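# Lift a headset by its headband and hold its cable

## Task

With the left arm, pinch the headset's headband (not the cable) and hold the headset steady. The left gripper must be commanded fully closed, and its fingers may touch only the headband. The headset's lowest point must be roughly a hand's length or more above the table top, and no part of it may extend beyond the table's edge. Apart from its own cable and the robot's arms, nothing may touch the headset; the right arm is allowed to touch it. The right gripper must hold the cable firmly between its finger pads, not at the tips or pad edges, at a point lower than where the cable exits the ear cup. Between the ear cup and that grip, the cable must hang well above the table and touch only itself, the headset and the arms. If the right arm were removed, the headset must not drop more than a little. The cable's loose end must not hang below the table top, and if it ever goes well below the table top or well past the edge, held or not, the task has failed. Nothing except this required hold may depend on the robot to stay in place at the end. Once every condition holds, declare the scene done.

## Robot and tools

Robot: two arms, left_arm and right_arm, each with a parallel two-finger gripper and a wrist camera. In the shared scene frame the origin sits on the table top midway between the arms. +z is up, +x points out over the table, and left_arm is on the +y side. Its base is at (+0.033, +0.229, 0) m and right_arm's is at (+0.046, -0.320, 0) m. The names left and right refer to the arms, not to sides of a camera picture.

Gripper axes: the fingers point along the gripper's own +z, and they open and close along its own y. The reported end_effector_position is the point between the finger pads, about 1 cm short of the fingertips.

Row layout: every motion command uses one flat row of 14 numbers covering both arms, even when only one arm moves. The order is dx, dy, dz, rx, ry, rz, opening for left_arm, then the same seven for right_arm. All values lie in [-1, 1].
- dx, dy, dz are an offset, not a pose. They are expressed in that gripper's own axes and measured from its pose at the start of the action or move. A value of 1.0 means 0.6 m.
- rx, ry, rz form a single rotation vector offset, also in the gripper's axes. A value of 1.0 means 180 degrees.
- opening is absolute: +1 is fully open (0.094 m) and -1 is closed.

execute_actions(actions): takes a list of up to 15 actions. Each action is a table of up to 15 rows, and each row is applied for one 1/30 s step. If a table has fewer than 15 rows, its last row repeats until the 15 steps are done. Every row is measured from the pose at the start of the action, not from the previous row. For the first action in a call, that start is the last pose a result reported. An empty list returns state and images without moving anything.

move(target, speed, blocking): target is one 14-number row in the same layout. Its offsets count from the pose in the last result that showed one. Each gripper follows a straight path toward its target, and both paths finish together, lasting 0.5 to 10 s; anything still unfinished at 10 s stops short. speed is the top path speed in m/s, from 0.002 to 0.5, default 0.25, and turning is capped at twice that value in rad/s. Paths do not avoid obstacles or the other arm. The gripper opening is sent at the start of the move. With blocking=false the result comes back after 0.5 s while motion continues; until a result shows the move has ended, further rows and moves are refused. The move: line gives the outcome (done, off_target, moving, held, fault) and any limits that acted. paced means the sent pose was clipped. held means a clearance check blocked steps, and the arm may then jump faster than speed.

wait(seconds): from 0 to 10. The arms keep their last command, and a running move continues. wait(0) checks on a non-blocking move.
stop(): brakes a running move. The arm needs room to brake, more if it was fast, and the fingers keep moving.
zoom_image(camera, region): camera is one of cam_high, cam_low, cam_left_wrist, cam_right_wrist. region is [x0, y0, x1, y1] in pixels, at most 504 by 504, measured from the top-left corner.
read_manual(section): returns only licence text and has no effect on the robot.
finished_scene(scene): ends the given scene after the robot holds its last command. It cannot be undone; this is how you declare done.

Results: the state line lists each gripper's position (m) and quat_wxyz in the scene frame. Printed positions may be off, especially at long reach. Hand target lines show where the controller is currently driving each gripper. A pose unreachable line means a clearance check altered or blocked that arm's command. grip_measured gives the finger opening on the command scale, and each gripper has a fixed bias of up to about 1 mm. FAULT and MOTOR HOT lines report stops and heating. Images arrive in the order cam_high, cam_low, cam_left_wrist, cam_right_wrist, each 504x504.

Control behaviour: at each step the command is clipped to within 70 mm and 16 degrees of the measured pose, so a distant target can take several actions. When position and orientation conflict, position wins. Arms tend to settle a centimetre or more low, and zero offsets let them sag further. To hold an arm in place, send the correction back to its wanted pose in the first call of a reply and zeros afterwards, aiming higher if it still sits low. Joint ranges (rad): waist -2.618 to 3.054, shoulder 0 to 3.142, elbow 0 to 3.142, wrist pitch and yaw -1.571 to 1.571, wrist roll -2.094 to 2.094.

Gripping: command an opening below grip_measured, about 0.03 below for a firm hold. The left arm must end commanded at -1. Pad force tops out at around 50 to 62 N and is weaker on parts under 2 mm thick. The robot keeps holding its last command while you think, so held loads heat the motors: at 90 °C the arm stops for 10 s, and at 100 °C it goes limp.

Avoid: dropping the headset, letting the cable end fall off or below the table, knocking anything off the table, fast contacts, aiming far past a contact point (this presses hard), and collisions or pressing between the two arms. Brief outside tugs on held parts may happen, so grip securely.

Each tool is called after ">>>" in YAML: its name, and indented under it one key for each argument.

## Session

>>> execute_actions:
  actions: []

Scene clock: 0.00 s.
left_arm: end_effector_position=(+0.3120, +0.2370, +0.2804) grip_measured=-0.820 end_effector_quat_wxyz=(+0.335, -0.098, +0.937, -0.014) | right_arm: end_effector_position=(+0.3727, -0.3986, +0.4109) grip_measured=+1.000 end_effector_quat_wxyz=(+0.720, +0.180, +0.664, +0.089)
Joint positions: left_arm=[-0.001  1.099  1.352 -1.142 -0.041 -0.196  0.008] | right_arm=[-0.35   0.867  0.941 -0.02  -0.207  0.397  0.094]
Joint velocities: left_arm=[-0.002  0.007 -0.002  0.022 -0.066  0.007 -0.001] | right_arm=[ 0.007  0.022 -0.012 -0.066 -0.037 -0.022  0.   ]
Motor temperatures (°C, as the motors report them): left_arm=[24 24 24 22 23 21] | right_arm=[22 24 23 24 22 22]
Hand target (left_arm): +0.320, +0.235, +0.293; +0.363, -0.100, +0.926, -0.025
Hand target (right_arm): +0.369, -0.397, +0.424; +0.732, +0.173, +0.653, +0.087

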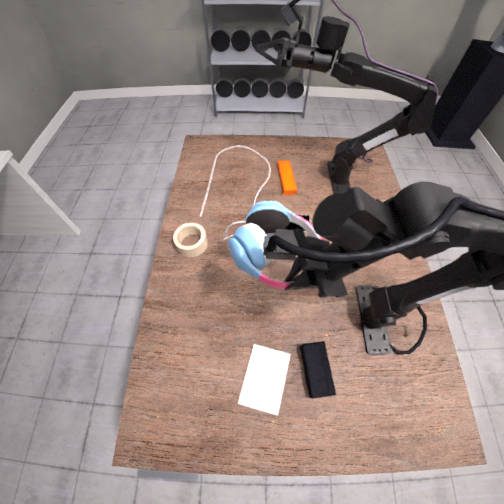

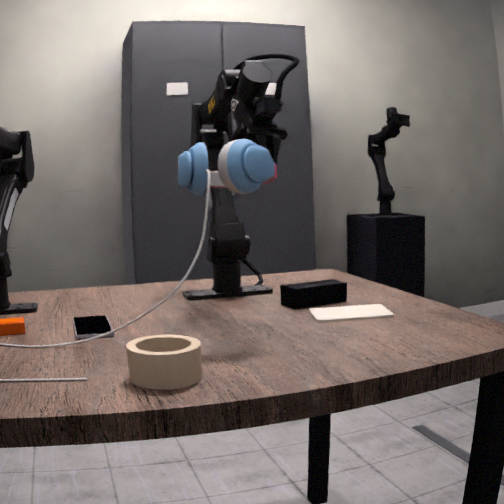

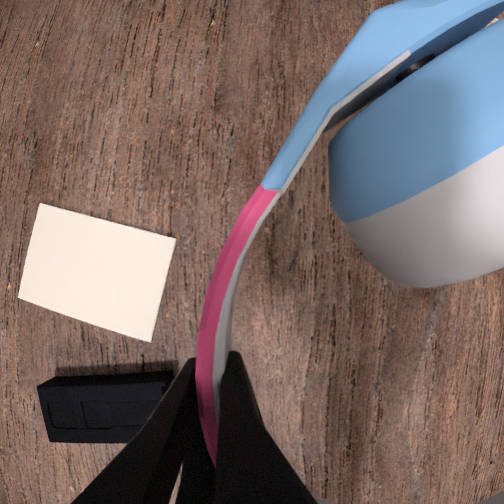

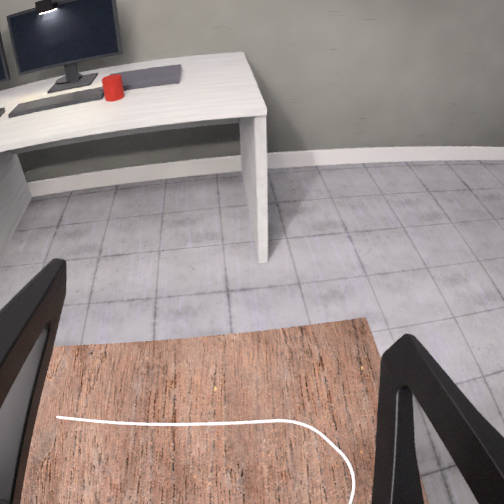

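>>> move:
  target: [0,0,0.02,0,0,0,-1,0.727,0.422,-0.077,-0.533,0.118,-0.077,1]

Scene clock: 20.13 s.
left_arm: end_effector_position=(+0.3047, +0.2393, +0.2631) grip_measured=-0.820 end_effector_quat_wxyz=(+0.307, -0.094, +0.947, -0.003) | right_arm: end_effector_position=(+0.3994, -0.0124, +0.0867) grip_measured=+1.000 end_effector_quat_wxyz=(+0.482, -0.496, +0.529, +0.492)
Joint positions: left_arm=[-0.001  1.099  1.315 -1.163 -0.054 -0.183  0.008] | right_arm=[ 0.351  2.23   0.919  1.17  -1.192 -0.089  0.094]
Joint velocities: left_arm=[-0.007 -0.012 -0.007 -0.051 -0.037 -0.007 -0.   ] | right_arm=[-0.007 -0.007 -0.022 -0.037  0.037 -0.051  0.   ]
Motor temperatures (°C, as the motors report them): left_arm=[24 24 26 26 23 21] | right_arm=[22 24 24 27 22 22]
Hand target (left_arm): +0.319, +0.238, +0.271; +0.334, -0.098, +0.937, -0.013
Hand target (right_arm): +0.402, -0.007, +0.095; +0.486, -0.506, +0.515, +0.492
Off the commanded pose (left_arm): 0.017 m, 4 deg.
Off the commanded pose (right_arm): 0.019 m, 4 deg.
move: off_target (left_arm, right_arm)
camera_calibration (this result's frames):
cam_left_wrist: T_world_to_cam=[[-0.0146539, -0.999862, -0.007834, 0.236361], [-0.999455, 0.0148788, -0.0294687, 0.345684], [0.0295812, 0.0073979, -0.999535, 0.365973], [0, 0, 0, 1]] pos_world=[0.338134, 0.228478, 0.377841]
cam_right_wrist: T_world_to_cam=[[0.957304, -0.00875747, 0.28895, -0.410264], [0.180051, -0.763929, -0.619672, -0.00351162], [0.226164, 0.645241, -0.729736, 0.0860831], [0, 0, 0, 1]] pos_world=[0.373911, -0.0618198, 0.179188]

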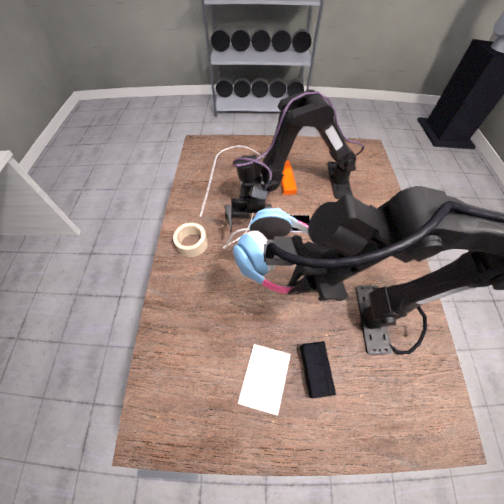

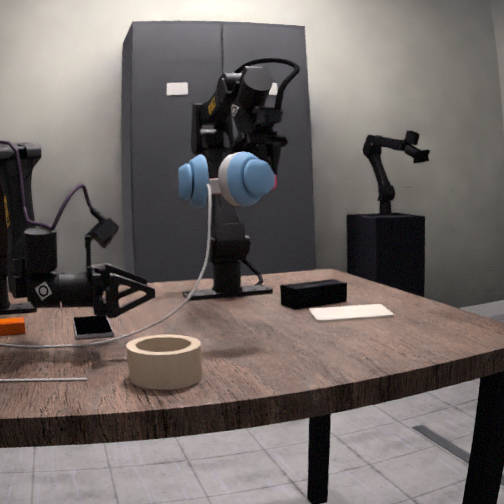

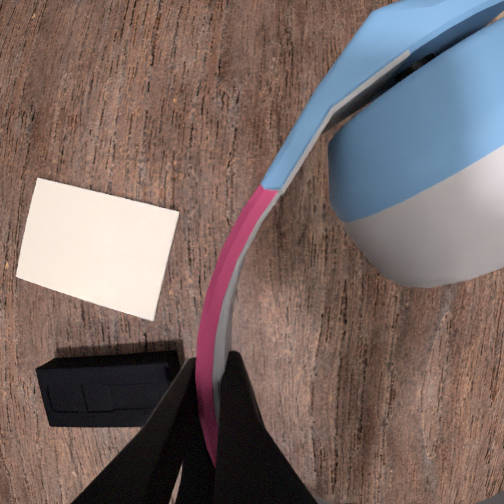

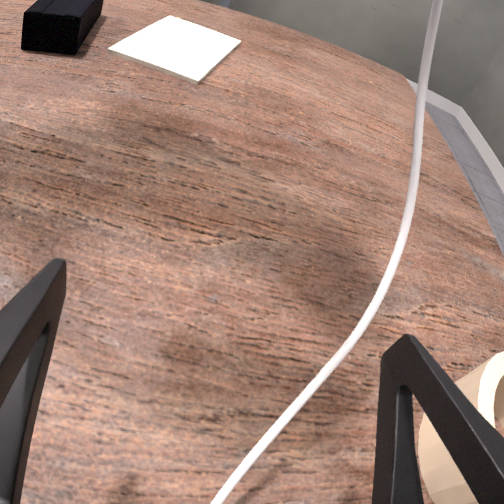

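>>> move:
  target: [0,0,-0.06,0,0,0,-1,-0.08,-0.08,0.15,0,0,0,1]
  speed: 0.1

Scene clock: 30.40 s.
left_arm: end_effector_position=(+0.2743, +0.2427, +0.2702) grip_measured=-0.820 end_effector_quat_wxyz=(+0.263, -0.094, +0.960, +0.011) | right_arm: end_effector_position=(+0.4461, +0.0716, +0.1201) grip_measured=+1.000 end_effector_quat_wxyz=(+0.477, -0.498, +0.534, +0.489)
Joint positions: left_arm=[-0.001  1.099  1.403 -1.346 -0.072 -0.177  0.008] | right_arm=[ 0.492  2.304  1.306  0.865 -1.051 -0.068  0.094]
Joint velocities: left_arm=[-0.017 -0.012 -0.002  0.051 -0.081 -0.037  0.001] | right_arm=[-0.002 -0.007 -0.002 -0.007 -0.037 -0.007  0.   ]
Motor temperatures (°C, as the motors report them): left_arm=[24 24 26 28 23 21] | right_arm=[22 26 25 27 22 22]
Hand target (left_arm): +0.283, +0.237, +0.293; +0.307, -0.094, +0.947, -0.004
Hand target (right_arm): +0.450, +0.078, +0.129; +0.481, -0.498, +0.530, +0.489
Off the commanded pose (left_arm): 0.025 m, 6 deg.
Off the commanded pose (right_arm): 0.012 m, 1 deg.
move: off_target (left_arm, right_arm)
camera_calibration (this result's frames):
cam_left_wrist: T_world_to_cam=[[-0.0111722, -0.999604, -0.0258421, 0.243214], [-0.997823, 0.00946486, 0.0652724, 0.290701], [-0.065002, 0.026515, -0.997533, 0.394651], [0, 0, 0, 1]] pos_world=[0.318438, 0.229902, 0.380988]
cam_right_wrist: T_world_to_cam=[[0.959038, -0.00581471, 0.283219, -0.464248], [0.17548, -0.772666, -0.610077, 0.0744793], [0.222381, 0.634786, -0.739996, 0.0493269], [0, 0, 0, 1]] pos_world=[0.421192, 0.0235362, 0.213423]

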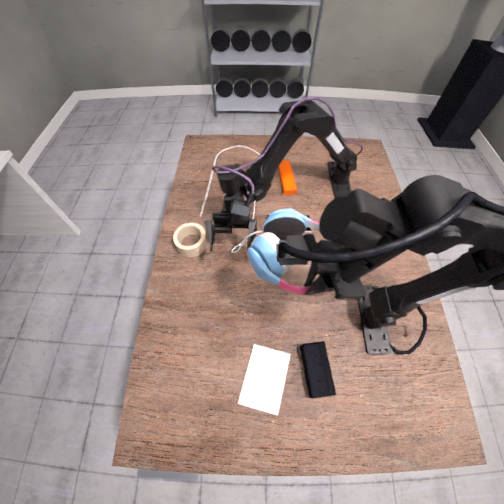

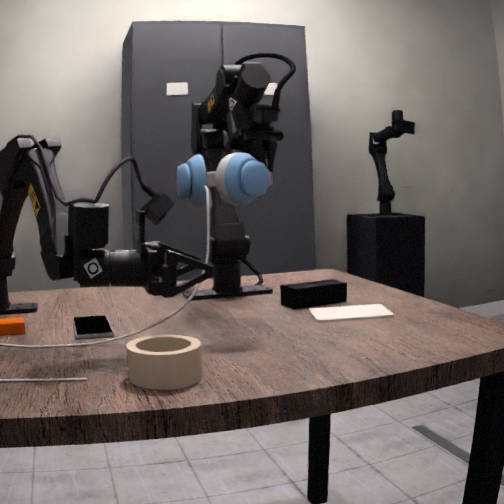

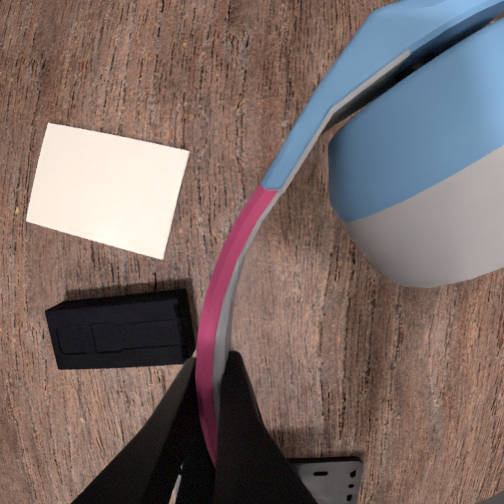

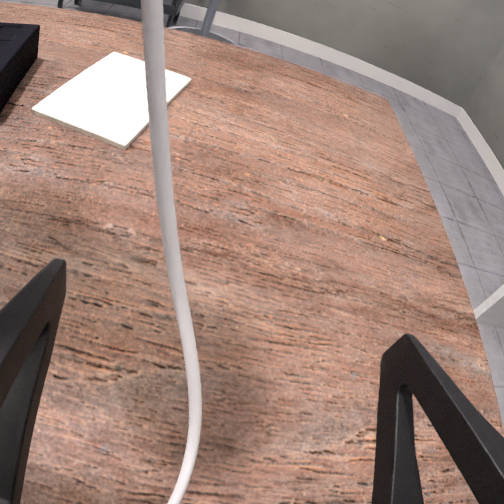

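Cable between fingers. Close.

>>> move:
  target: [0,0,-0.03,0,0,0,-1,-0.02,0,0.02,0,0,0,-1]
  speed: 0.05

Scene clock: 36.43 s.
left_arm: end_effector_position=(+0.2541, +0.2456, +0.2702) grip_measured=-0.820 end_effector_quat_wxyz=(+0.231, -0.094, +0.968, +0.023) | right_arm: end_effector_position=(+0.4428, +0.0770, +0.1154) grip_measured=-0.979 end_effector_quat_wxyz=(+0.468, -0.495, +0.544, +0.490)
Joint positions: left_arm=[-0.001  1.099  1.44  -1.452 -0.089 -0.174  0.008] | right_arm=[ 0.506  2.304  1.306  0.838 -1.034 -0.068  0.001]
Joint velocities: left_arm=[ 0.012 -0.017 -0.022 -0.066  0.051  0.037 -0.002] | right_arm=[ 0.007  0.002 -0.017 -0.081  0.007  0.022 -0.001]
Motor temperatures (°C, as the motors report them): left_arm=[24 24 27 27 23 21] | right_arm=[22 26 25 27 22 22]
Hand target (left_arm): +0.264, +0.241, +0.286; +0.263, -0.094, +0.960, +0.011
Hand target (right_arm): +0.446, +0.084, +0.131; +0.477, -0.498, +0.534, +0.489
Off the commanded pose (left_arm): 0.020 m, 4 deg.
Off the commanded pose (right_arm): 0.018 m, 2 deg.
move: off_target (left_arm, right_arm)
camera_calibration (this result's frames):
cam_left_wrist: T_world_to_cam=[[-0.00839125, -0.999115, -0.0412074, 0.249272], [-0.990942, 0.00278498, 0.134265, 0.251806], [-0.134032, 0.0419607, -0.990088, 0.40499], [0, 0, 0, 1]] pos_world=[0.305898, 0.231357, 0.377439]
cam_right_wrist: T_world_to_cam=[[0.965268, -0.00367027, 0.261237, -0.460082], [0.159949, -0.782311, -0.602001, 0.0830061], [0.206578, 0.622877, -0.754553, 0.052754], [0, 0, 0, 1]] pos_world=[0.419928, 0.0303888, 0.209966]

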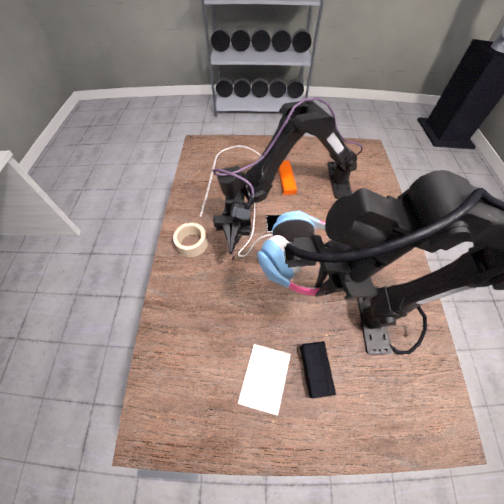

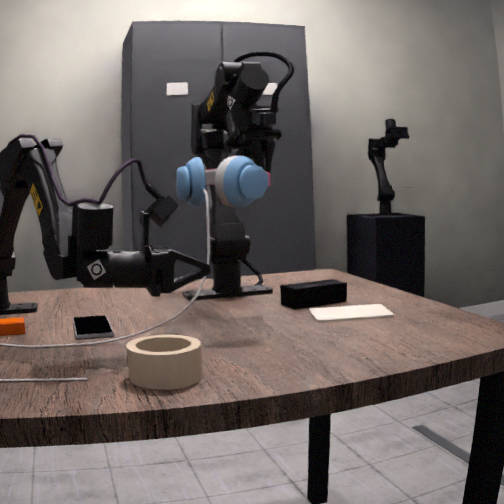

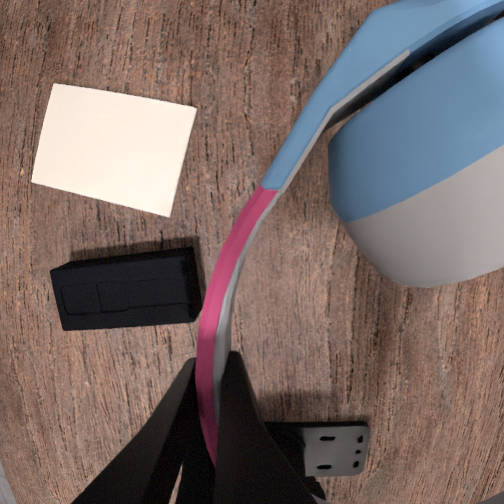

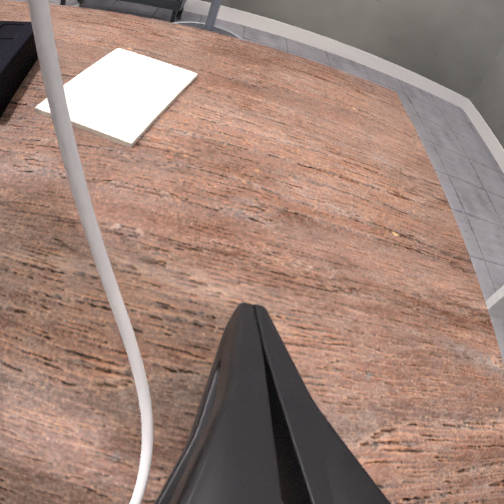

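>>> move:
  target: [0,0,0,0,0,0,-1,-0.02,0.07,-0.1,0,0,0,1]
  speed: 0.1

>>> move:
  target: [0,0,0,0,0,0,-1,-0.02,0.03,0.14,0,0,0,1]
  speed: 0.1

Scene clock: 42.23 s.
left_arm: end_effector_position=(+0.2468, +0.2478, +0.2669) grip_measured=-0.820 end_effector_quat_wxyz=(+0.215, -0.092, +0.972, +0.031) | right_arm: end_effector_position=(+0.4022, +0.0241, +0.1199) grip_measured=+1.000 end_effector_quat_wxyz=(+0.453, -0.486, +0.560, +0.495)
Joint positions: left_arm=[-0.001  1.099  1.44  -1.484 -0.101 -0.169  0.008] | right_arm=[ 0.439  2.113  1.01   0.883 -1.095 -0.082  0.094]
Joint velocities: left_arm=[ 0.002  0.027 -0.007 -0.022 -0.037  0.007  0.001] | right_arm=[-0.002 -0.027  0.007 -0.022 -0.007  0.022  0.   ]
Motor temperatures (°C, as the motors report them): left_arm=[24 24 27 27 23 21] | right_arm=[22 27 25 27 22 22]
Hand target (left_arm): +0.254, +0.246, +0.270; +0.230, -0.093, +0.968, +0.023
Hand target (right_arm): +0.400, +0.019, +0.133; +0.468, -0.494, +0.544, +0.491
Off the commanded pose (left_arm): 0.008 m, 2 deg.
Off the commanded pose (right_arm): 0.016 m, 3 deg.
move: off_target (right_arm)
camera_calibration (this result's frames):
cam_left_wrist: T_world_to_cam=[[-0.00952639, -0.99848, -0.0542821, 0.25487], [-0.985989, 0.000338586, 0.166811, 0.235656], [-0.166539, 0.0551107, -0.984494, 0.403961], [0, 0, 0, 1]] pos_world=[0.302057, 0.232141, 0.372222]
cam_right_wrist: T_world_to_cam=[[0.97585, -0.00499467, 0.218383, -0.421374], [0.129099, -0.793268, -0.595029, 0.0626865], [0.176208, 0.608852, -0.773466, 0.112282], [0, 0, 0, 1]] pos_world=[0.38332, -0.0207408, 0.216168]

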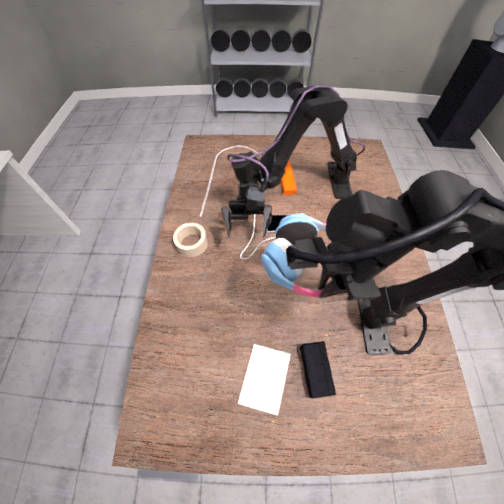

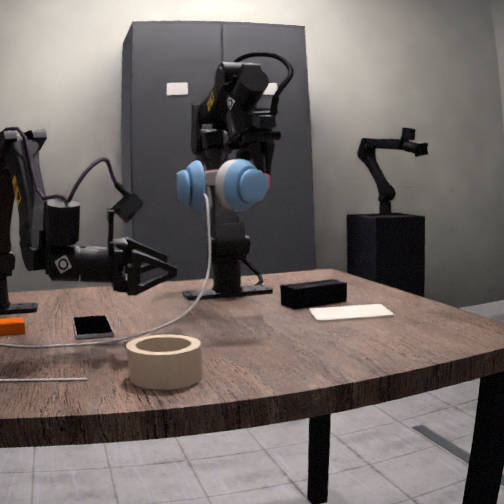

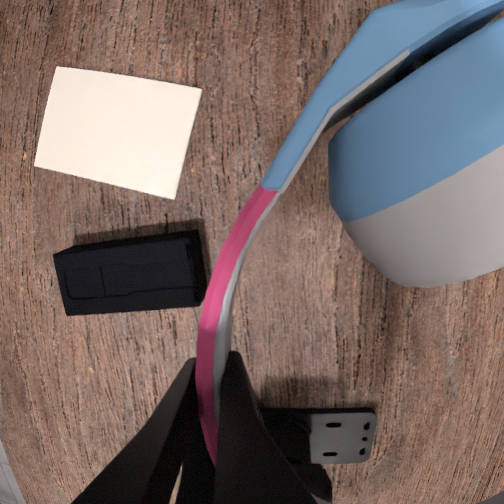

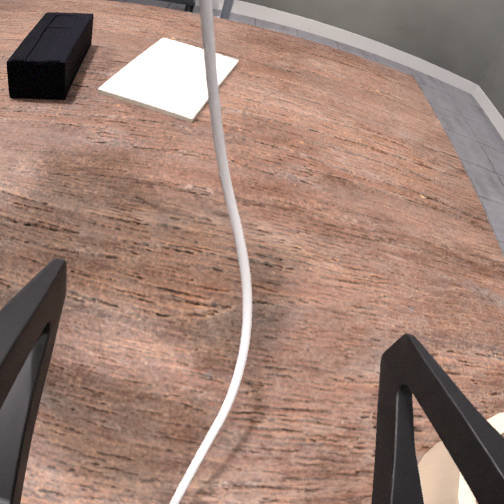

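Scene clock: 43.57 s.
left_arm: end_effector_position=(+0.2400, +0.2499, +0.2642) grip_measured=-0.820 end_effector_quat_wxyz=(+0.201, -0.090, +0.975, +0.039) | right_arm: end_effector_position=(+0.3820, +0.1022, +0.1160) grip_measured=+1.000 end_effector_quat_wxyz=(+0.447, -0.492, +0.563, +0.491)
Joint positions: left_arm=[-0.001  1.099  1.44  -1.514 -0.113 -0.164  0.008] | right_arm=[ 0.632  2.182  1.122  0.867 -0.907 -0.038  0.094]
Joint velocities: left_arm=[-0.002 -0.022  0.002  0.051 -0.081 -0.037  0.   ] | right_arm=[-0.002 -0.002  0.007 -0.037 -0.051  0.051  0.   ]
Motor temperatures (°C, as the motors report them): left_arm=[24 24 27 27 23 21] | right_arm=[22 27 25 27 22 22]
Hand target (left_arm): +0.247, +0.248, +0.267; +0.215, -0.092, +0.972, +0.031
Hand target (right_arm): +0.387, +0.109, +0.125; +0.452, -0.489, +0.560, +0.492
Off the commanded pose (left_arm): 0.008 m, 2 deg.
Off the commanded pose (right_arm): 0.013 m, 1 deg.
move: off_target (right_arm)
camera_calibration (this result's frames):
cam_left_wrist: T_world_to_cam=[[-0.0109319, -0.997738, -0.0663302, 0.260032], [-0.980499, -0.00232096, 0.196509, 0.220877], [-0.196218, 0.0671849, -0.978256, 0.402461], [0, 0, 0, 1]] pos_world=[0.298383, 0.232917, 0.367553]
cam_right_wrist: T_world_to_cam=[[0.975923, 0.00309035, 0.218092, -0.401262], [0.132252, -0.803509, -0.580416, 0.123158], [0.173445, 0.595284, -0.784572, 0.0690132], [0, 0, 0, 1]] pos_world=[0.363343, 0.0591158, 0.213141]

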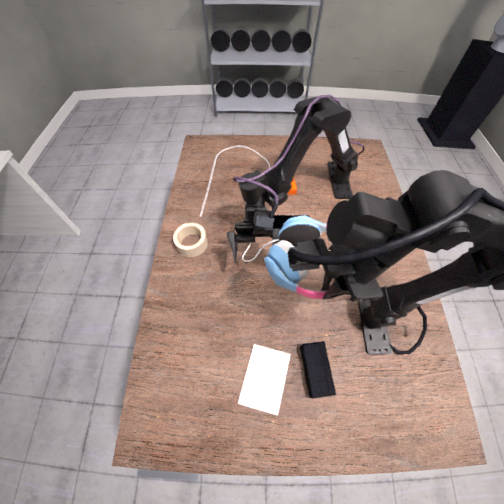

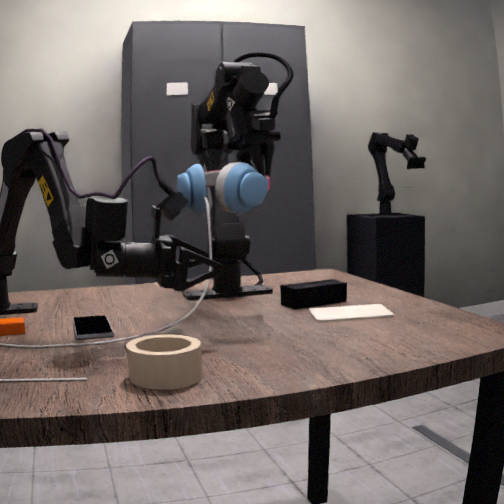

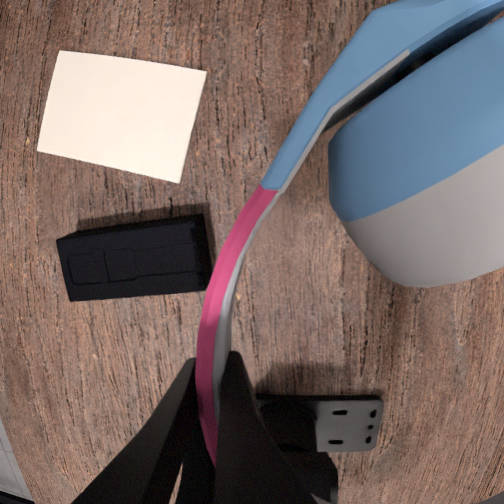

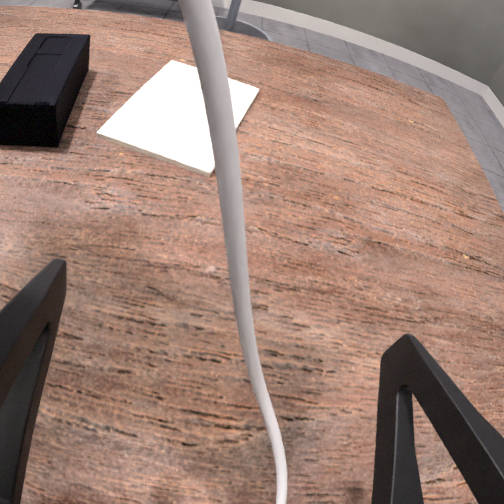

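>>> move:
  target: [0,0,0,0,0,0,-1,-0.02,0,0,0,0,0,-1]
  speed: 0.05

Scene clock: 46.77 s.
left_arm: end_effector_position=(+0.2339, +0.2530, +0.2621) grip_measured=-0.820 end_effector_quat_wxyz=(+0.189, -0.090, +0.977, +0.049) | right_arm: end_effector_position=(+0.3820, +0.1019, +0.1135) grip_measured=-0.945 end_effector_quat_wxyz=(+0.442, -0.490, +0.568, +0.491)
Joint positions: left_arm=[-0.001  1.099  1.44  -1.54  -0.13  -0.161  0.008] | right_arm=[ 0.632  2.182  1.122  0.852 -0.905 -0.038  0.003]
Joint velocities: left_arm=[-0.002 -0.002 -0.012  0.007 -0.051  0.066  0.001] | right_arm=[ 0.007 -0.002  0.012 -0.007  0.066  0.022  0.   ]
Motor temperatures (°C, as the motors report them): left_arm=[24 24 26 27 23 21] | right_arm=[22 27 25 27 22 22]
Hand target (left_arm): +0.240, +0.250, +0.264; +0.201, -0.090, +0.975, +0.039
Hand target (right_arm): +0.383, +0.103, +0.128; +0.447, -0.492, +0.563, +0.491
Off the commanded pose (left_arm): 0.007 m, 2 deg.
Off the commanded pose (right_arm): 0.015 m, 1 deg.
move: off_target (right_arm)
camera_calibration (this result's frames):
cam_left_wrist: T_world_to_cam=[[-0.00949003, -0.996453, -0.0836178, 0.26681], [-0.974971, -0.00935528, 0.222137, 0.209092], [-0.222131, 0.083633, -0.971423, 0.399159], [0, 0, 0, 1]] pos_world=[0.295056, 0.234437, 0.363615]
cam_right_wrist: T_world_to_cam=[[0.9783, 0.00310574, 0.207171, -0.400303], [0.124304, -0.808753, -0.574863, 0.124376], [0.165764, 0.58814, -0.791589, 0.0716734], [0, 0, 0, 1]] pos_world=[0.364275, 0.059679, 0.211166]

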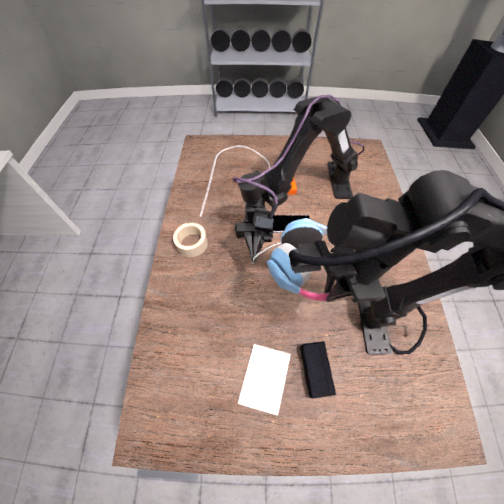

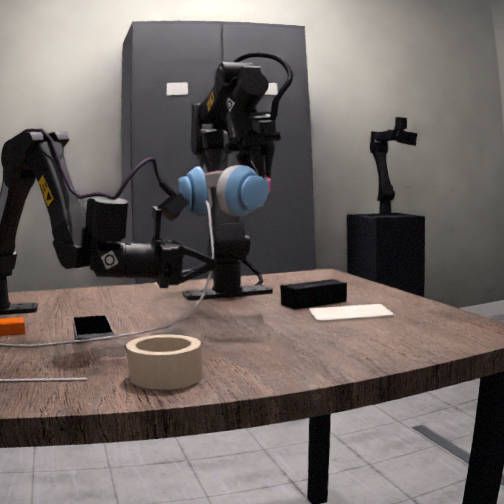

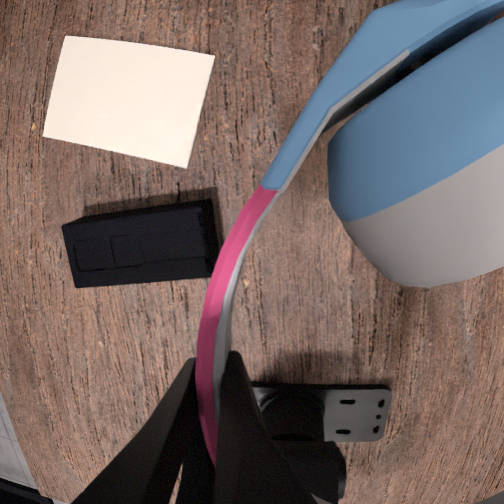

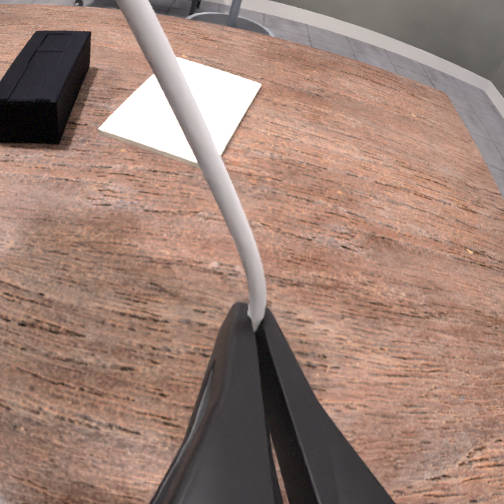

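The cable is caught at the fingertips, so I'm moving it deeper between the pads.

>>> move:
  target: [0,0,0,0,0,0,-1,0,0,0.04,0,0,0,-0.3]
  speed: 0.03

>>> move:
  target: [0,0,0,0,0,0,-1,0,0,0,0,0,0,-1]
  speed: 0.03

Scene clock: 54.37 s.
left_arm: end_effector_position=(+0.2289, +0.2550, +0.2606) grip_measured=-0.820 end_effector_quat_wxyz=(+0.179, -0.088, +0.978, +0.055) | right_arm: end_effector_position=(+0.3798, +0.1169, +0.1026) grip_measured=-0.303 end_effector_quat_wxyz=(+0.439, -0.491, +0.573, +0.488)
Joint positions: left_arm=[-0.001  1.099  1.44  -1.561 -0.141 -0.157  0.008] | right_arm=[ 0.666  2.223  1.156  0.849 -0.868 -0.038  0.033]
Joint velocities: left_arm=[-0.007 -0.007 -0.017  0.007 -0.037  0.022  0.001] | right_arm=[-0.012  0.007 -0.002 -0.022  0.051  0.007 -0.001]
Motor temperatures (°C, as the motors report them): left_arm=[24 24 26 26 23 21] | right_arm=[22 28 25 27 22 22]
Hand target (left_arm): +0.234, +0.253, +0.262; +0.189, -0.090, +0.977, +0.049
Hand target (right_arm): +0.382, +0.125, +0.110; +0.442, -0.491, +0.569, +0.490
Off the commanded pose (left_arm): 0.006 m, 1 deg.
Off the commanded pose (right_arm): 0.012 m, 1 deg.
move: off_target (right_arm)
camera_calibration (this result's frames):
cam_left_wrist: T_world_to_cam=[[-0.011037, -0.995408, -0.0950849, 0.271665], [-0.969974, -0.0124465, 0.242888, 0.198883], [-0.242957, 0.0949106, -0.965383, 0.396683], [0, 0, 0, 1]] pos_world=[0.292286, 0.235243, 0.360476]
cam_right_wrist: T_world_to_cam=[[0.979222, 0.00278058, 0.202771, -0.39578], [0.119299, -0.816474, -0.564922, 0.132308], [0.163987, 0.577375, -0.799842, 0.0573525], [0, 0, 0, 1]] pos_world=[0.362367, 0.0760126, 0.200869]

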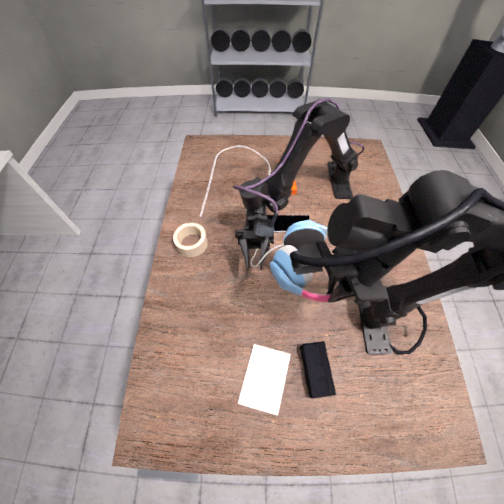

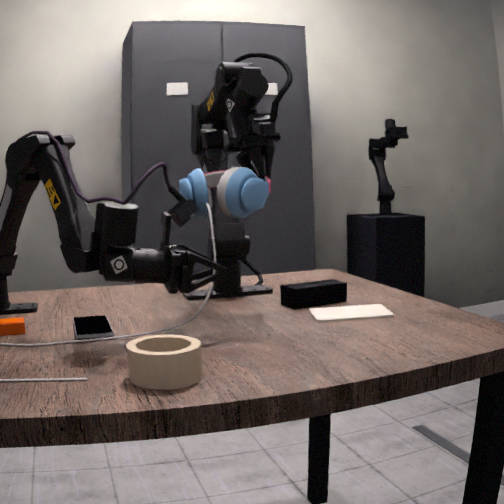

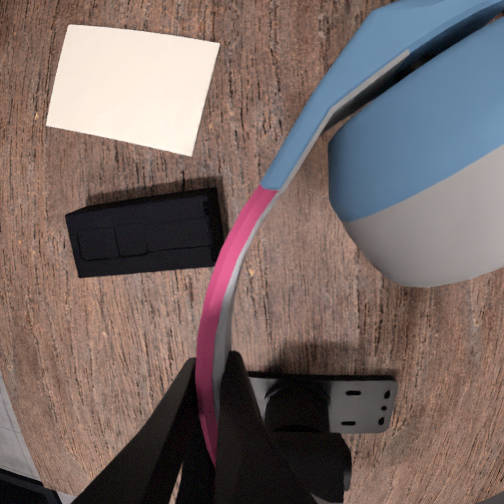

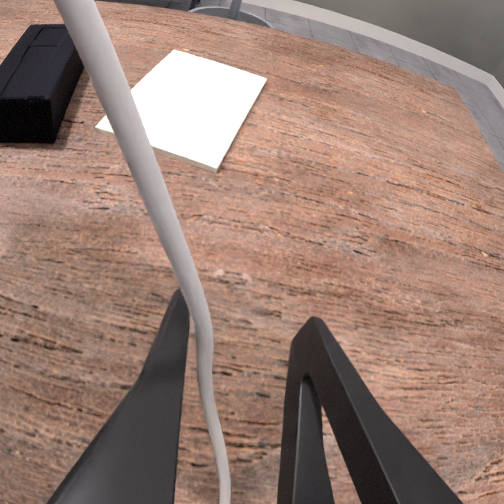

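Scene clock: 54.87 s.
left_arm: end_effector_position=(+0.2287, +0.2569, +0.2608) grip_measured=-0.820 end_effector_quat_wxyz=(+0.179, -0.088, +0.978, +0.061) | right_arm: end_effector_position=(+0.3798, +0.1169, +0.1026) grip_measured=-0.939 end_effector_quat_wxyz=(+0.439, -0.491, +0.573, +0.488)
Joint positions: left_arm=[-0.001  1.099  1.44  -1.561 -0.152 -0.155  0.008] | right_arm=[ 0.666  2.223  1.156  0.849 -0.868 -0.038  0.003]
Joint velocities: left_arm=[-0.002  0.002  0.007 -0.081 -0.037  0.051 -0.001] | right_arm=[ 0.012 -0.002  0.007  0.081 -0.081  0.037  0.001]
Motor temperatures (°C, as the motors report them): left_arm=[24 24 26 26 23 21] | right_arm=[22 28 25 27 22 22]
Hand target (left_arm): +0.229, +0.255, +0.261; +0.179, -0.088, +0.978, +0.055
Hand target (right_arm): +0.380, +0.117, +0.103; +0.439, -0.491, +0.573, +0.488
Off the commanded pose (left_arm): 0.002 m, 1 deg.
Off the commanded pose (right_arm): 0.000 m, 0 deg.
move: done
camera_calibration (this result's frames):
cam_left_wrist: T_world_to_cam=[[-0.00908535, -0.994318, -0.106062, 0.275764], [-0.96979, -0.0170954, 0.243341, 0.199706], [-0.243771, 0.105068, -0.964125, 0.393932], [0, 0, 0, 1]] pos_world=[0.292208, 0.236221, 0.360451]
cam_right_wrist: T_world_to_cam=[[0.979222, 0.00278058, 0.202771, -0.39578], [0.119299, -0.816474, -0.564922, 0.132308], [0.163987, 0.577375, -0.799842, 0.0573525], [0, 0, 0, 1]] pos_world=[0.362367, 0.0760126, 0.200869]

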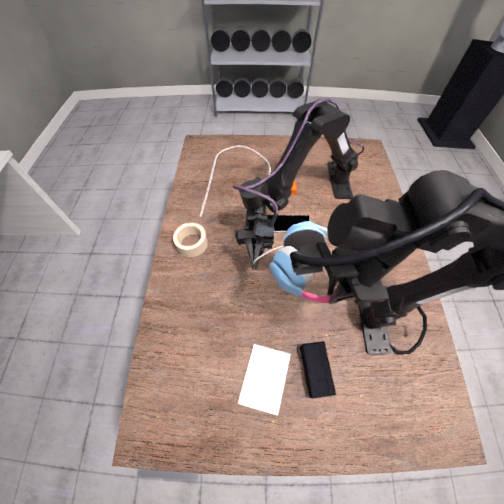

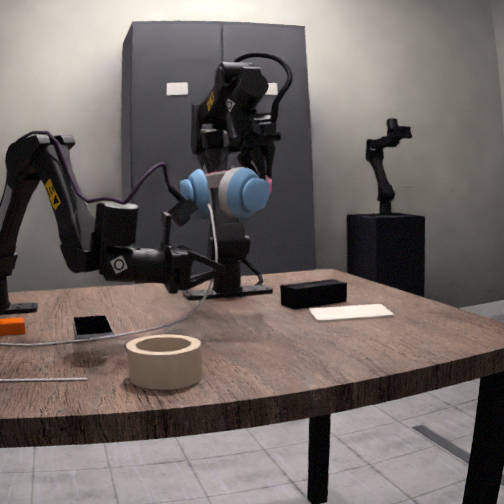

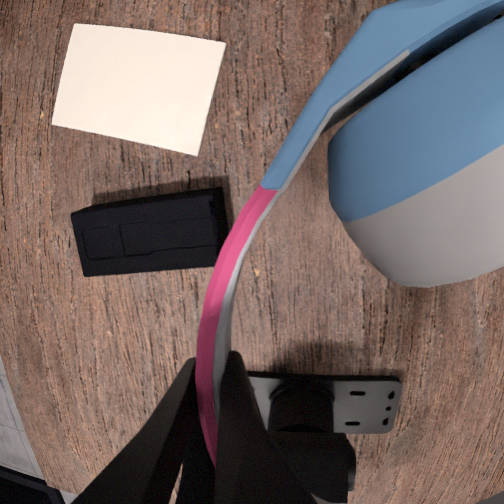

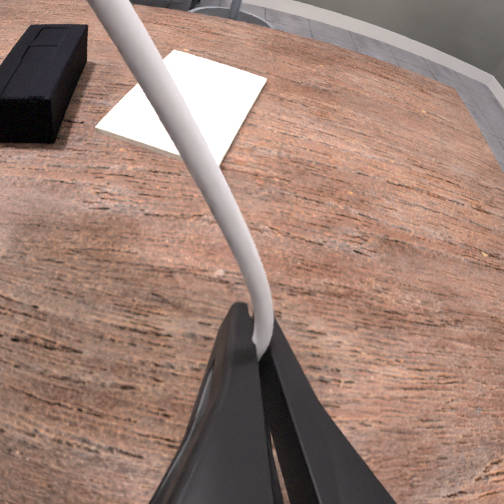

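The cable is still at the fingertips, so I'm opening, moving it deeper between the pads and checking the cable's run below.

>>> move:
  target: [0,0,0,0,0,0,-1,0,0,0.025,0,0,0,-0.3]
  speed: 0.03

>>> move:
  target: [0,0,0,0,0,0,-1,0,0,0,0,0,0,-1]
  speed: 0.03

>>> zoom_image:
  camera: "cam_low"
  region: [140, 150, 320, 340]

Scene clock: 61.50 s.
left_arm: end_effector_position=(+0.2287, +0.2585, +0.2610) grip_measured=-0.820 end_effector_quat_wxyz=(+0.179, -0.087, +0.978, +0.066) | right_arm: end_effector_position=(+0.3751, +0.1220, +0.0877) grip_measured=-0.303 end_effector_quat_wxyz=(+0.428, -0.491, +0.583, +0.486)
Joint positions: left_arm=[-0.001  1.099  1.44  -1.561 -0.161 -0.151  0.008] | right_arm=[ 0.683  2.25   1.156  0.847 -0.848 -0.038  0.033]
Joint velocities: left_arm=[ 0.002  0.007 -0.002 -0.066  0.022  0.022  0.001] | right_arm=[-0.012 -0.007 -0.002 -0.066 -0.007  0.051  0.001]
Motor temperatures (°C, as the motors report them): left_arm=[24 24 26 26 23 21] | right_arm=[22 28 25 28 22 22]
Hand target (left_arm): +0.229, +0.257, +0.261; +0.179, -0.088, +0.978, +0.061
Hand target (right_arm): +0.380, +0.131, +0.101; +0.439, -0.491, +0.573, +0.487
Off the commanded pose (left_arm): 0.002 m, 1 deg.
Off the commanded pose (right_arm): 0.017 m, 2 deg.
move: off_target (right_arm)
camera_calibration (this result's frames):
cam_left_wrist: T_world_to_cam=[[-0.00967413, -0.993257, -0.115533, 0.279656], [-0.96966, -0.018905, 0.243725, 0.199937], [-0.244265, 0.114385, -0.962938, 0.391367], [0, 0, 0, 1]] pos_world=[0.292174, 0.236783, 0.360442]
cam_right_wrist: T_world_to_cam=[[0.983046, 0.00487065, 0.183293, -0.388228], [0.106527, -0.828803, -0.549306, 0.133518], [0.149239, 0.559519, -0.815271, 0.0523704], [0, 0, 0, 1]] pos_world=[0.359608, 0.0832485, 0.187198]

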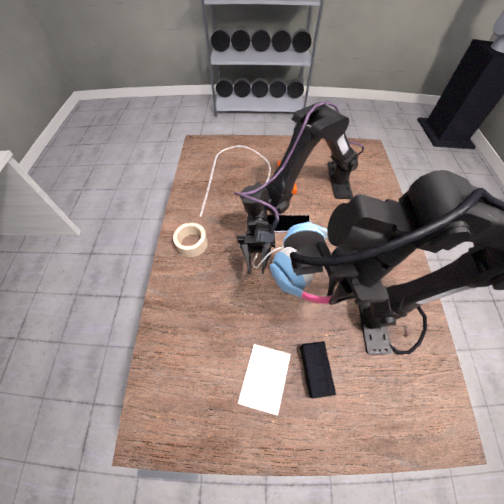

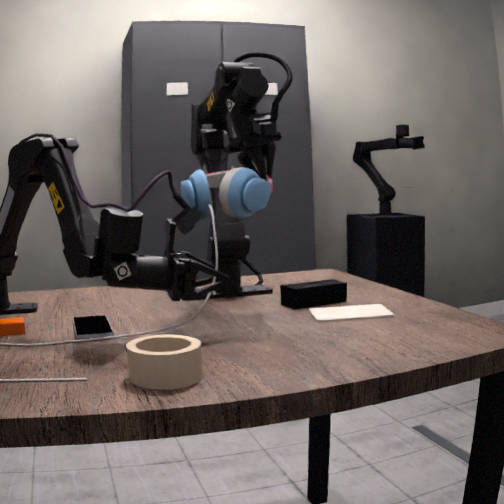

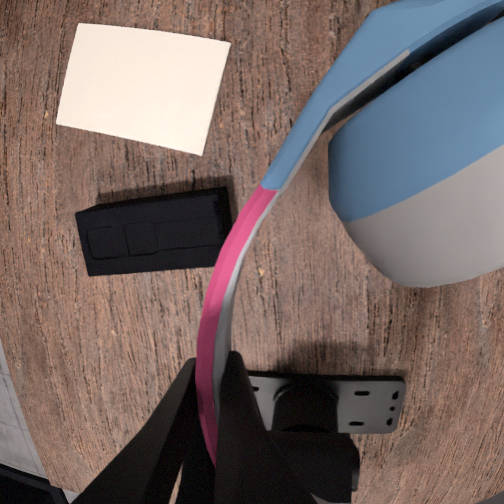

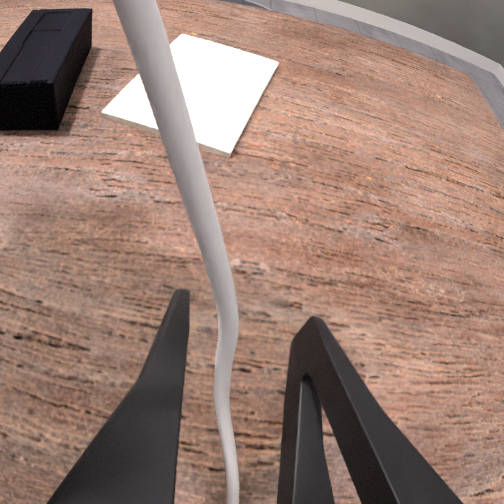

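Scene clock: 62.00 s.
left_arm: end_effector_position=(+0.2286, +0.2602, +0.2613) grip_measured=-0.820 end_effector_quat_wxyz=(+0.179, -0.086, +0.977, +0.071) | right_arm: end_effector_position=(+0.3751, +0.1220, +0.0877) grip_measured=-0.949 end_effector_quat_wxyz=(+0.428, -0.491, +0.583, +0.486)
Joint positions: left_arm=[-0.001  1.099  1.44  -1.561 -0.171 -0.148  0.008] | right_arm=[ 0.683  2.25   1.156  0.847 -0.848 -0.038  0.002]
Joint velocities: left_arm=[ 0.007 -0.002 -0.022  0.007  0.007 -0.022  0.001] | right_arm=[ 0.012 -0.007 -0.002 -0.081 -0.022  0.037 -0.001]
Motor temperatures (°C, as the motors report them): left_arm=[24 24 26 26 23 21] | right_arm=[22 28 25 28 22 22]
Hand target (left_arm): +0.229, +0.258, +0.261; +0.179, -0.087, +0.978, +0.066
Hand target (right_arm): +0.375, +0.122, +0.088; +0.428, -0.491, +0.583, +0.486
Off the commanded pose (left_arm): 0.002 m, 1 deg.
Off the commanded pose (right_arm): 0.000 m, 0 deg.
move: done
camera_calibration (this result's frames):
cam_left_wrist: T_world_to_cam=[[-0.00951843, -0.991994, -0.12593, 0.283771], [-0.969523, -0.0216769, 0.244038, 0.200418], [-0.244814, 0.124414, -0.961554, 0.388562], [0, 0, 0, 1]] pos_world=[0.292136, 0.237501, 0.360449]
cam_right_wrist: T_world_to_cam=[[0.983046, 0.00487065, 0.183293, -0.388228], [0.106527, -0.828803, -0.549306, 0.133518], [0.149239, 0.559519, -0.815271, 0.0523704], [0, 0, 0, 1]] pos_world=[0.359608, 0.0832485, 0.187198]

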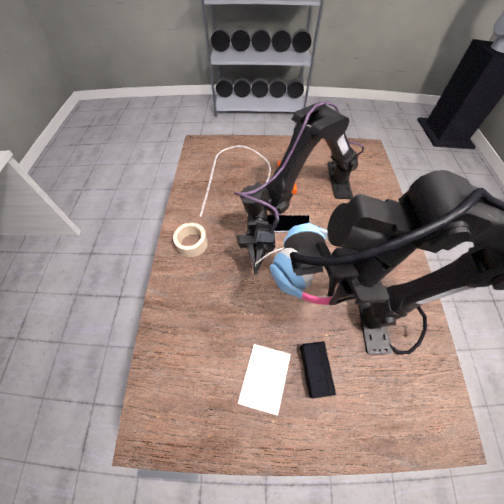

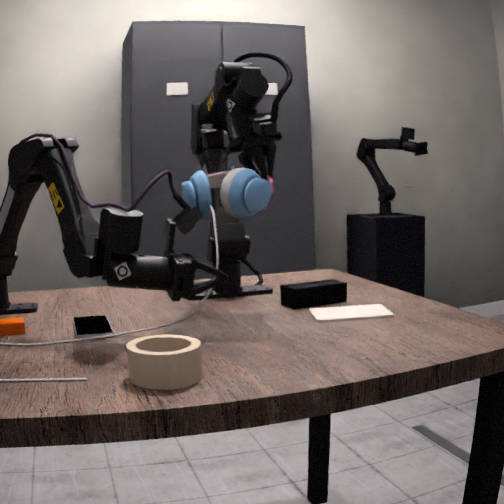

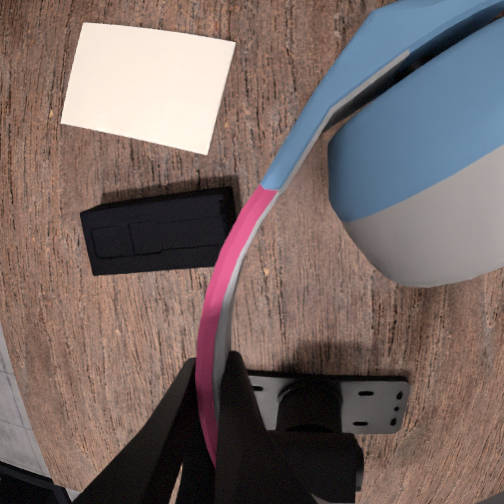

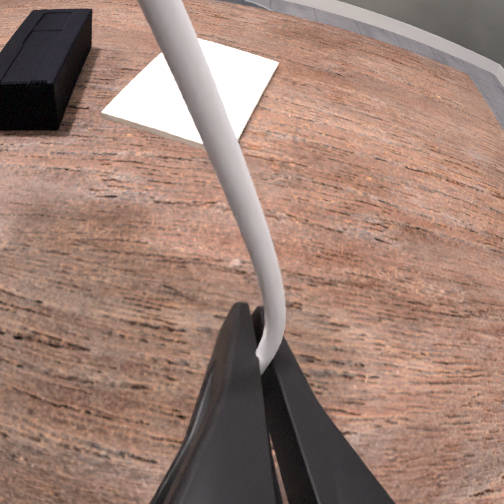

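Region (140, 150, 320, 340) of cam_low's 504x504 image, scaled by 2.653, with more detail than that image has; it fills the left 477 columns of this view, and the rest is white.

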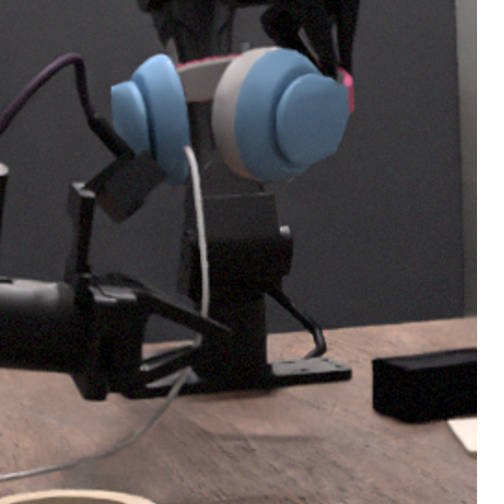

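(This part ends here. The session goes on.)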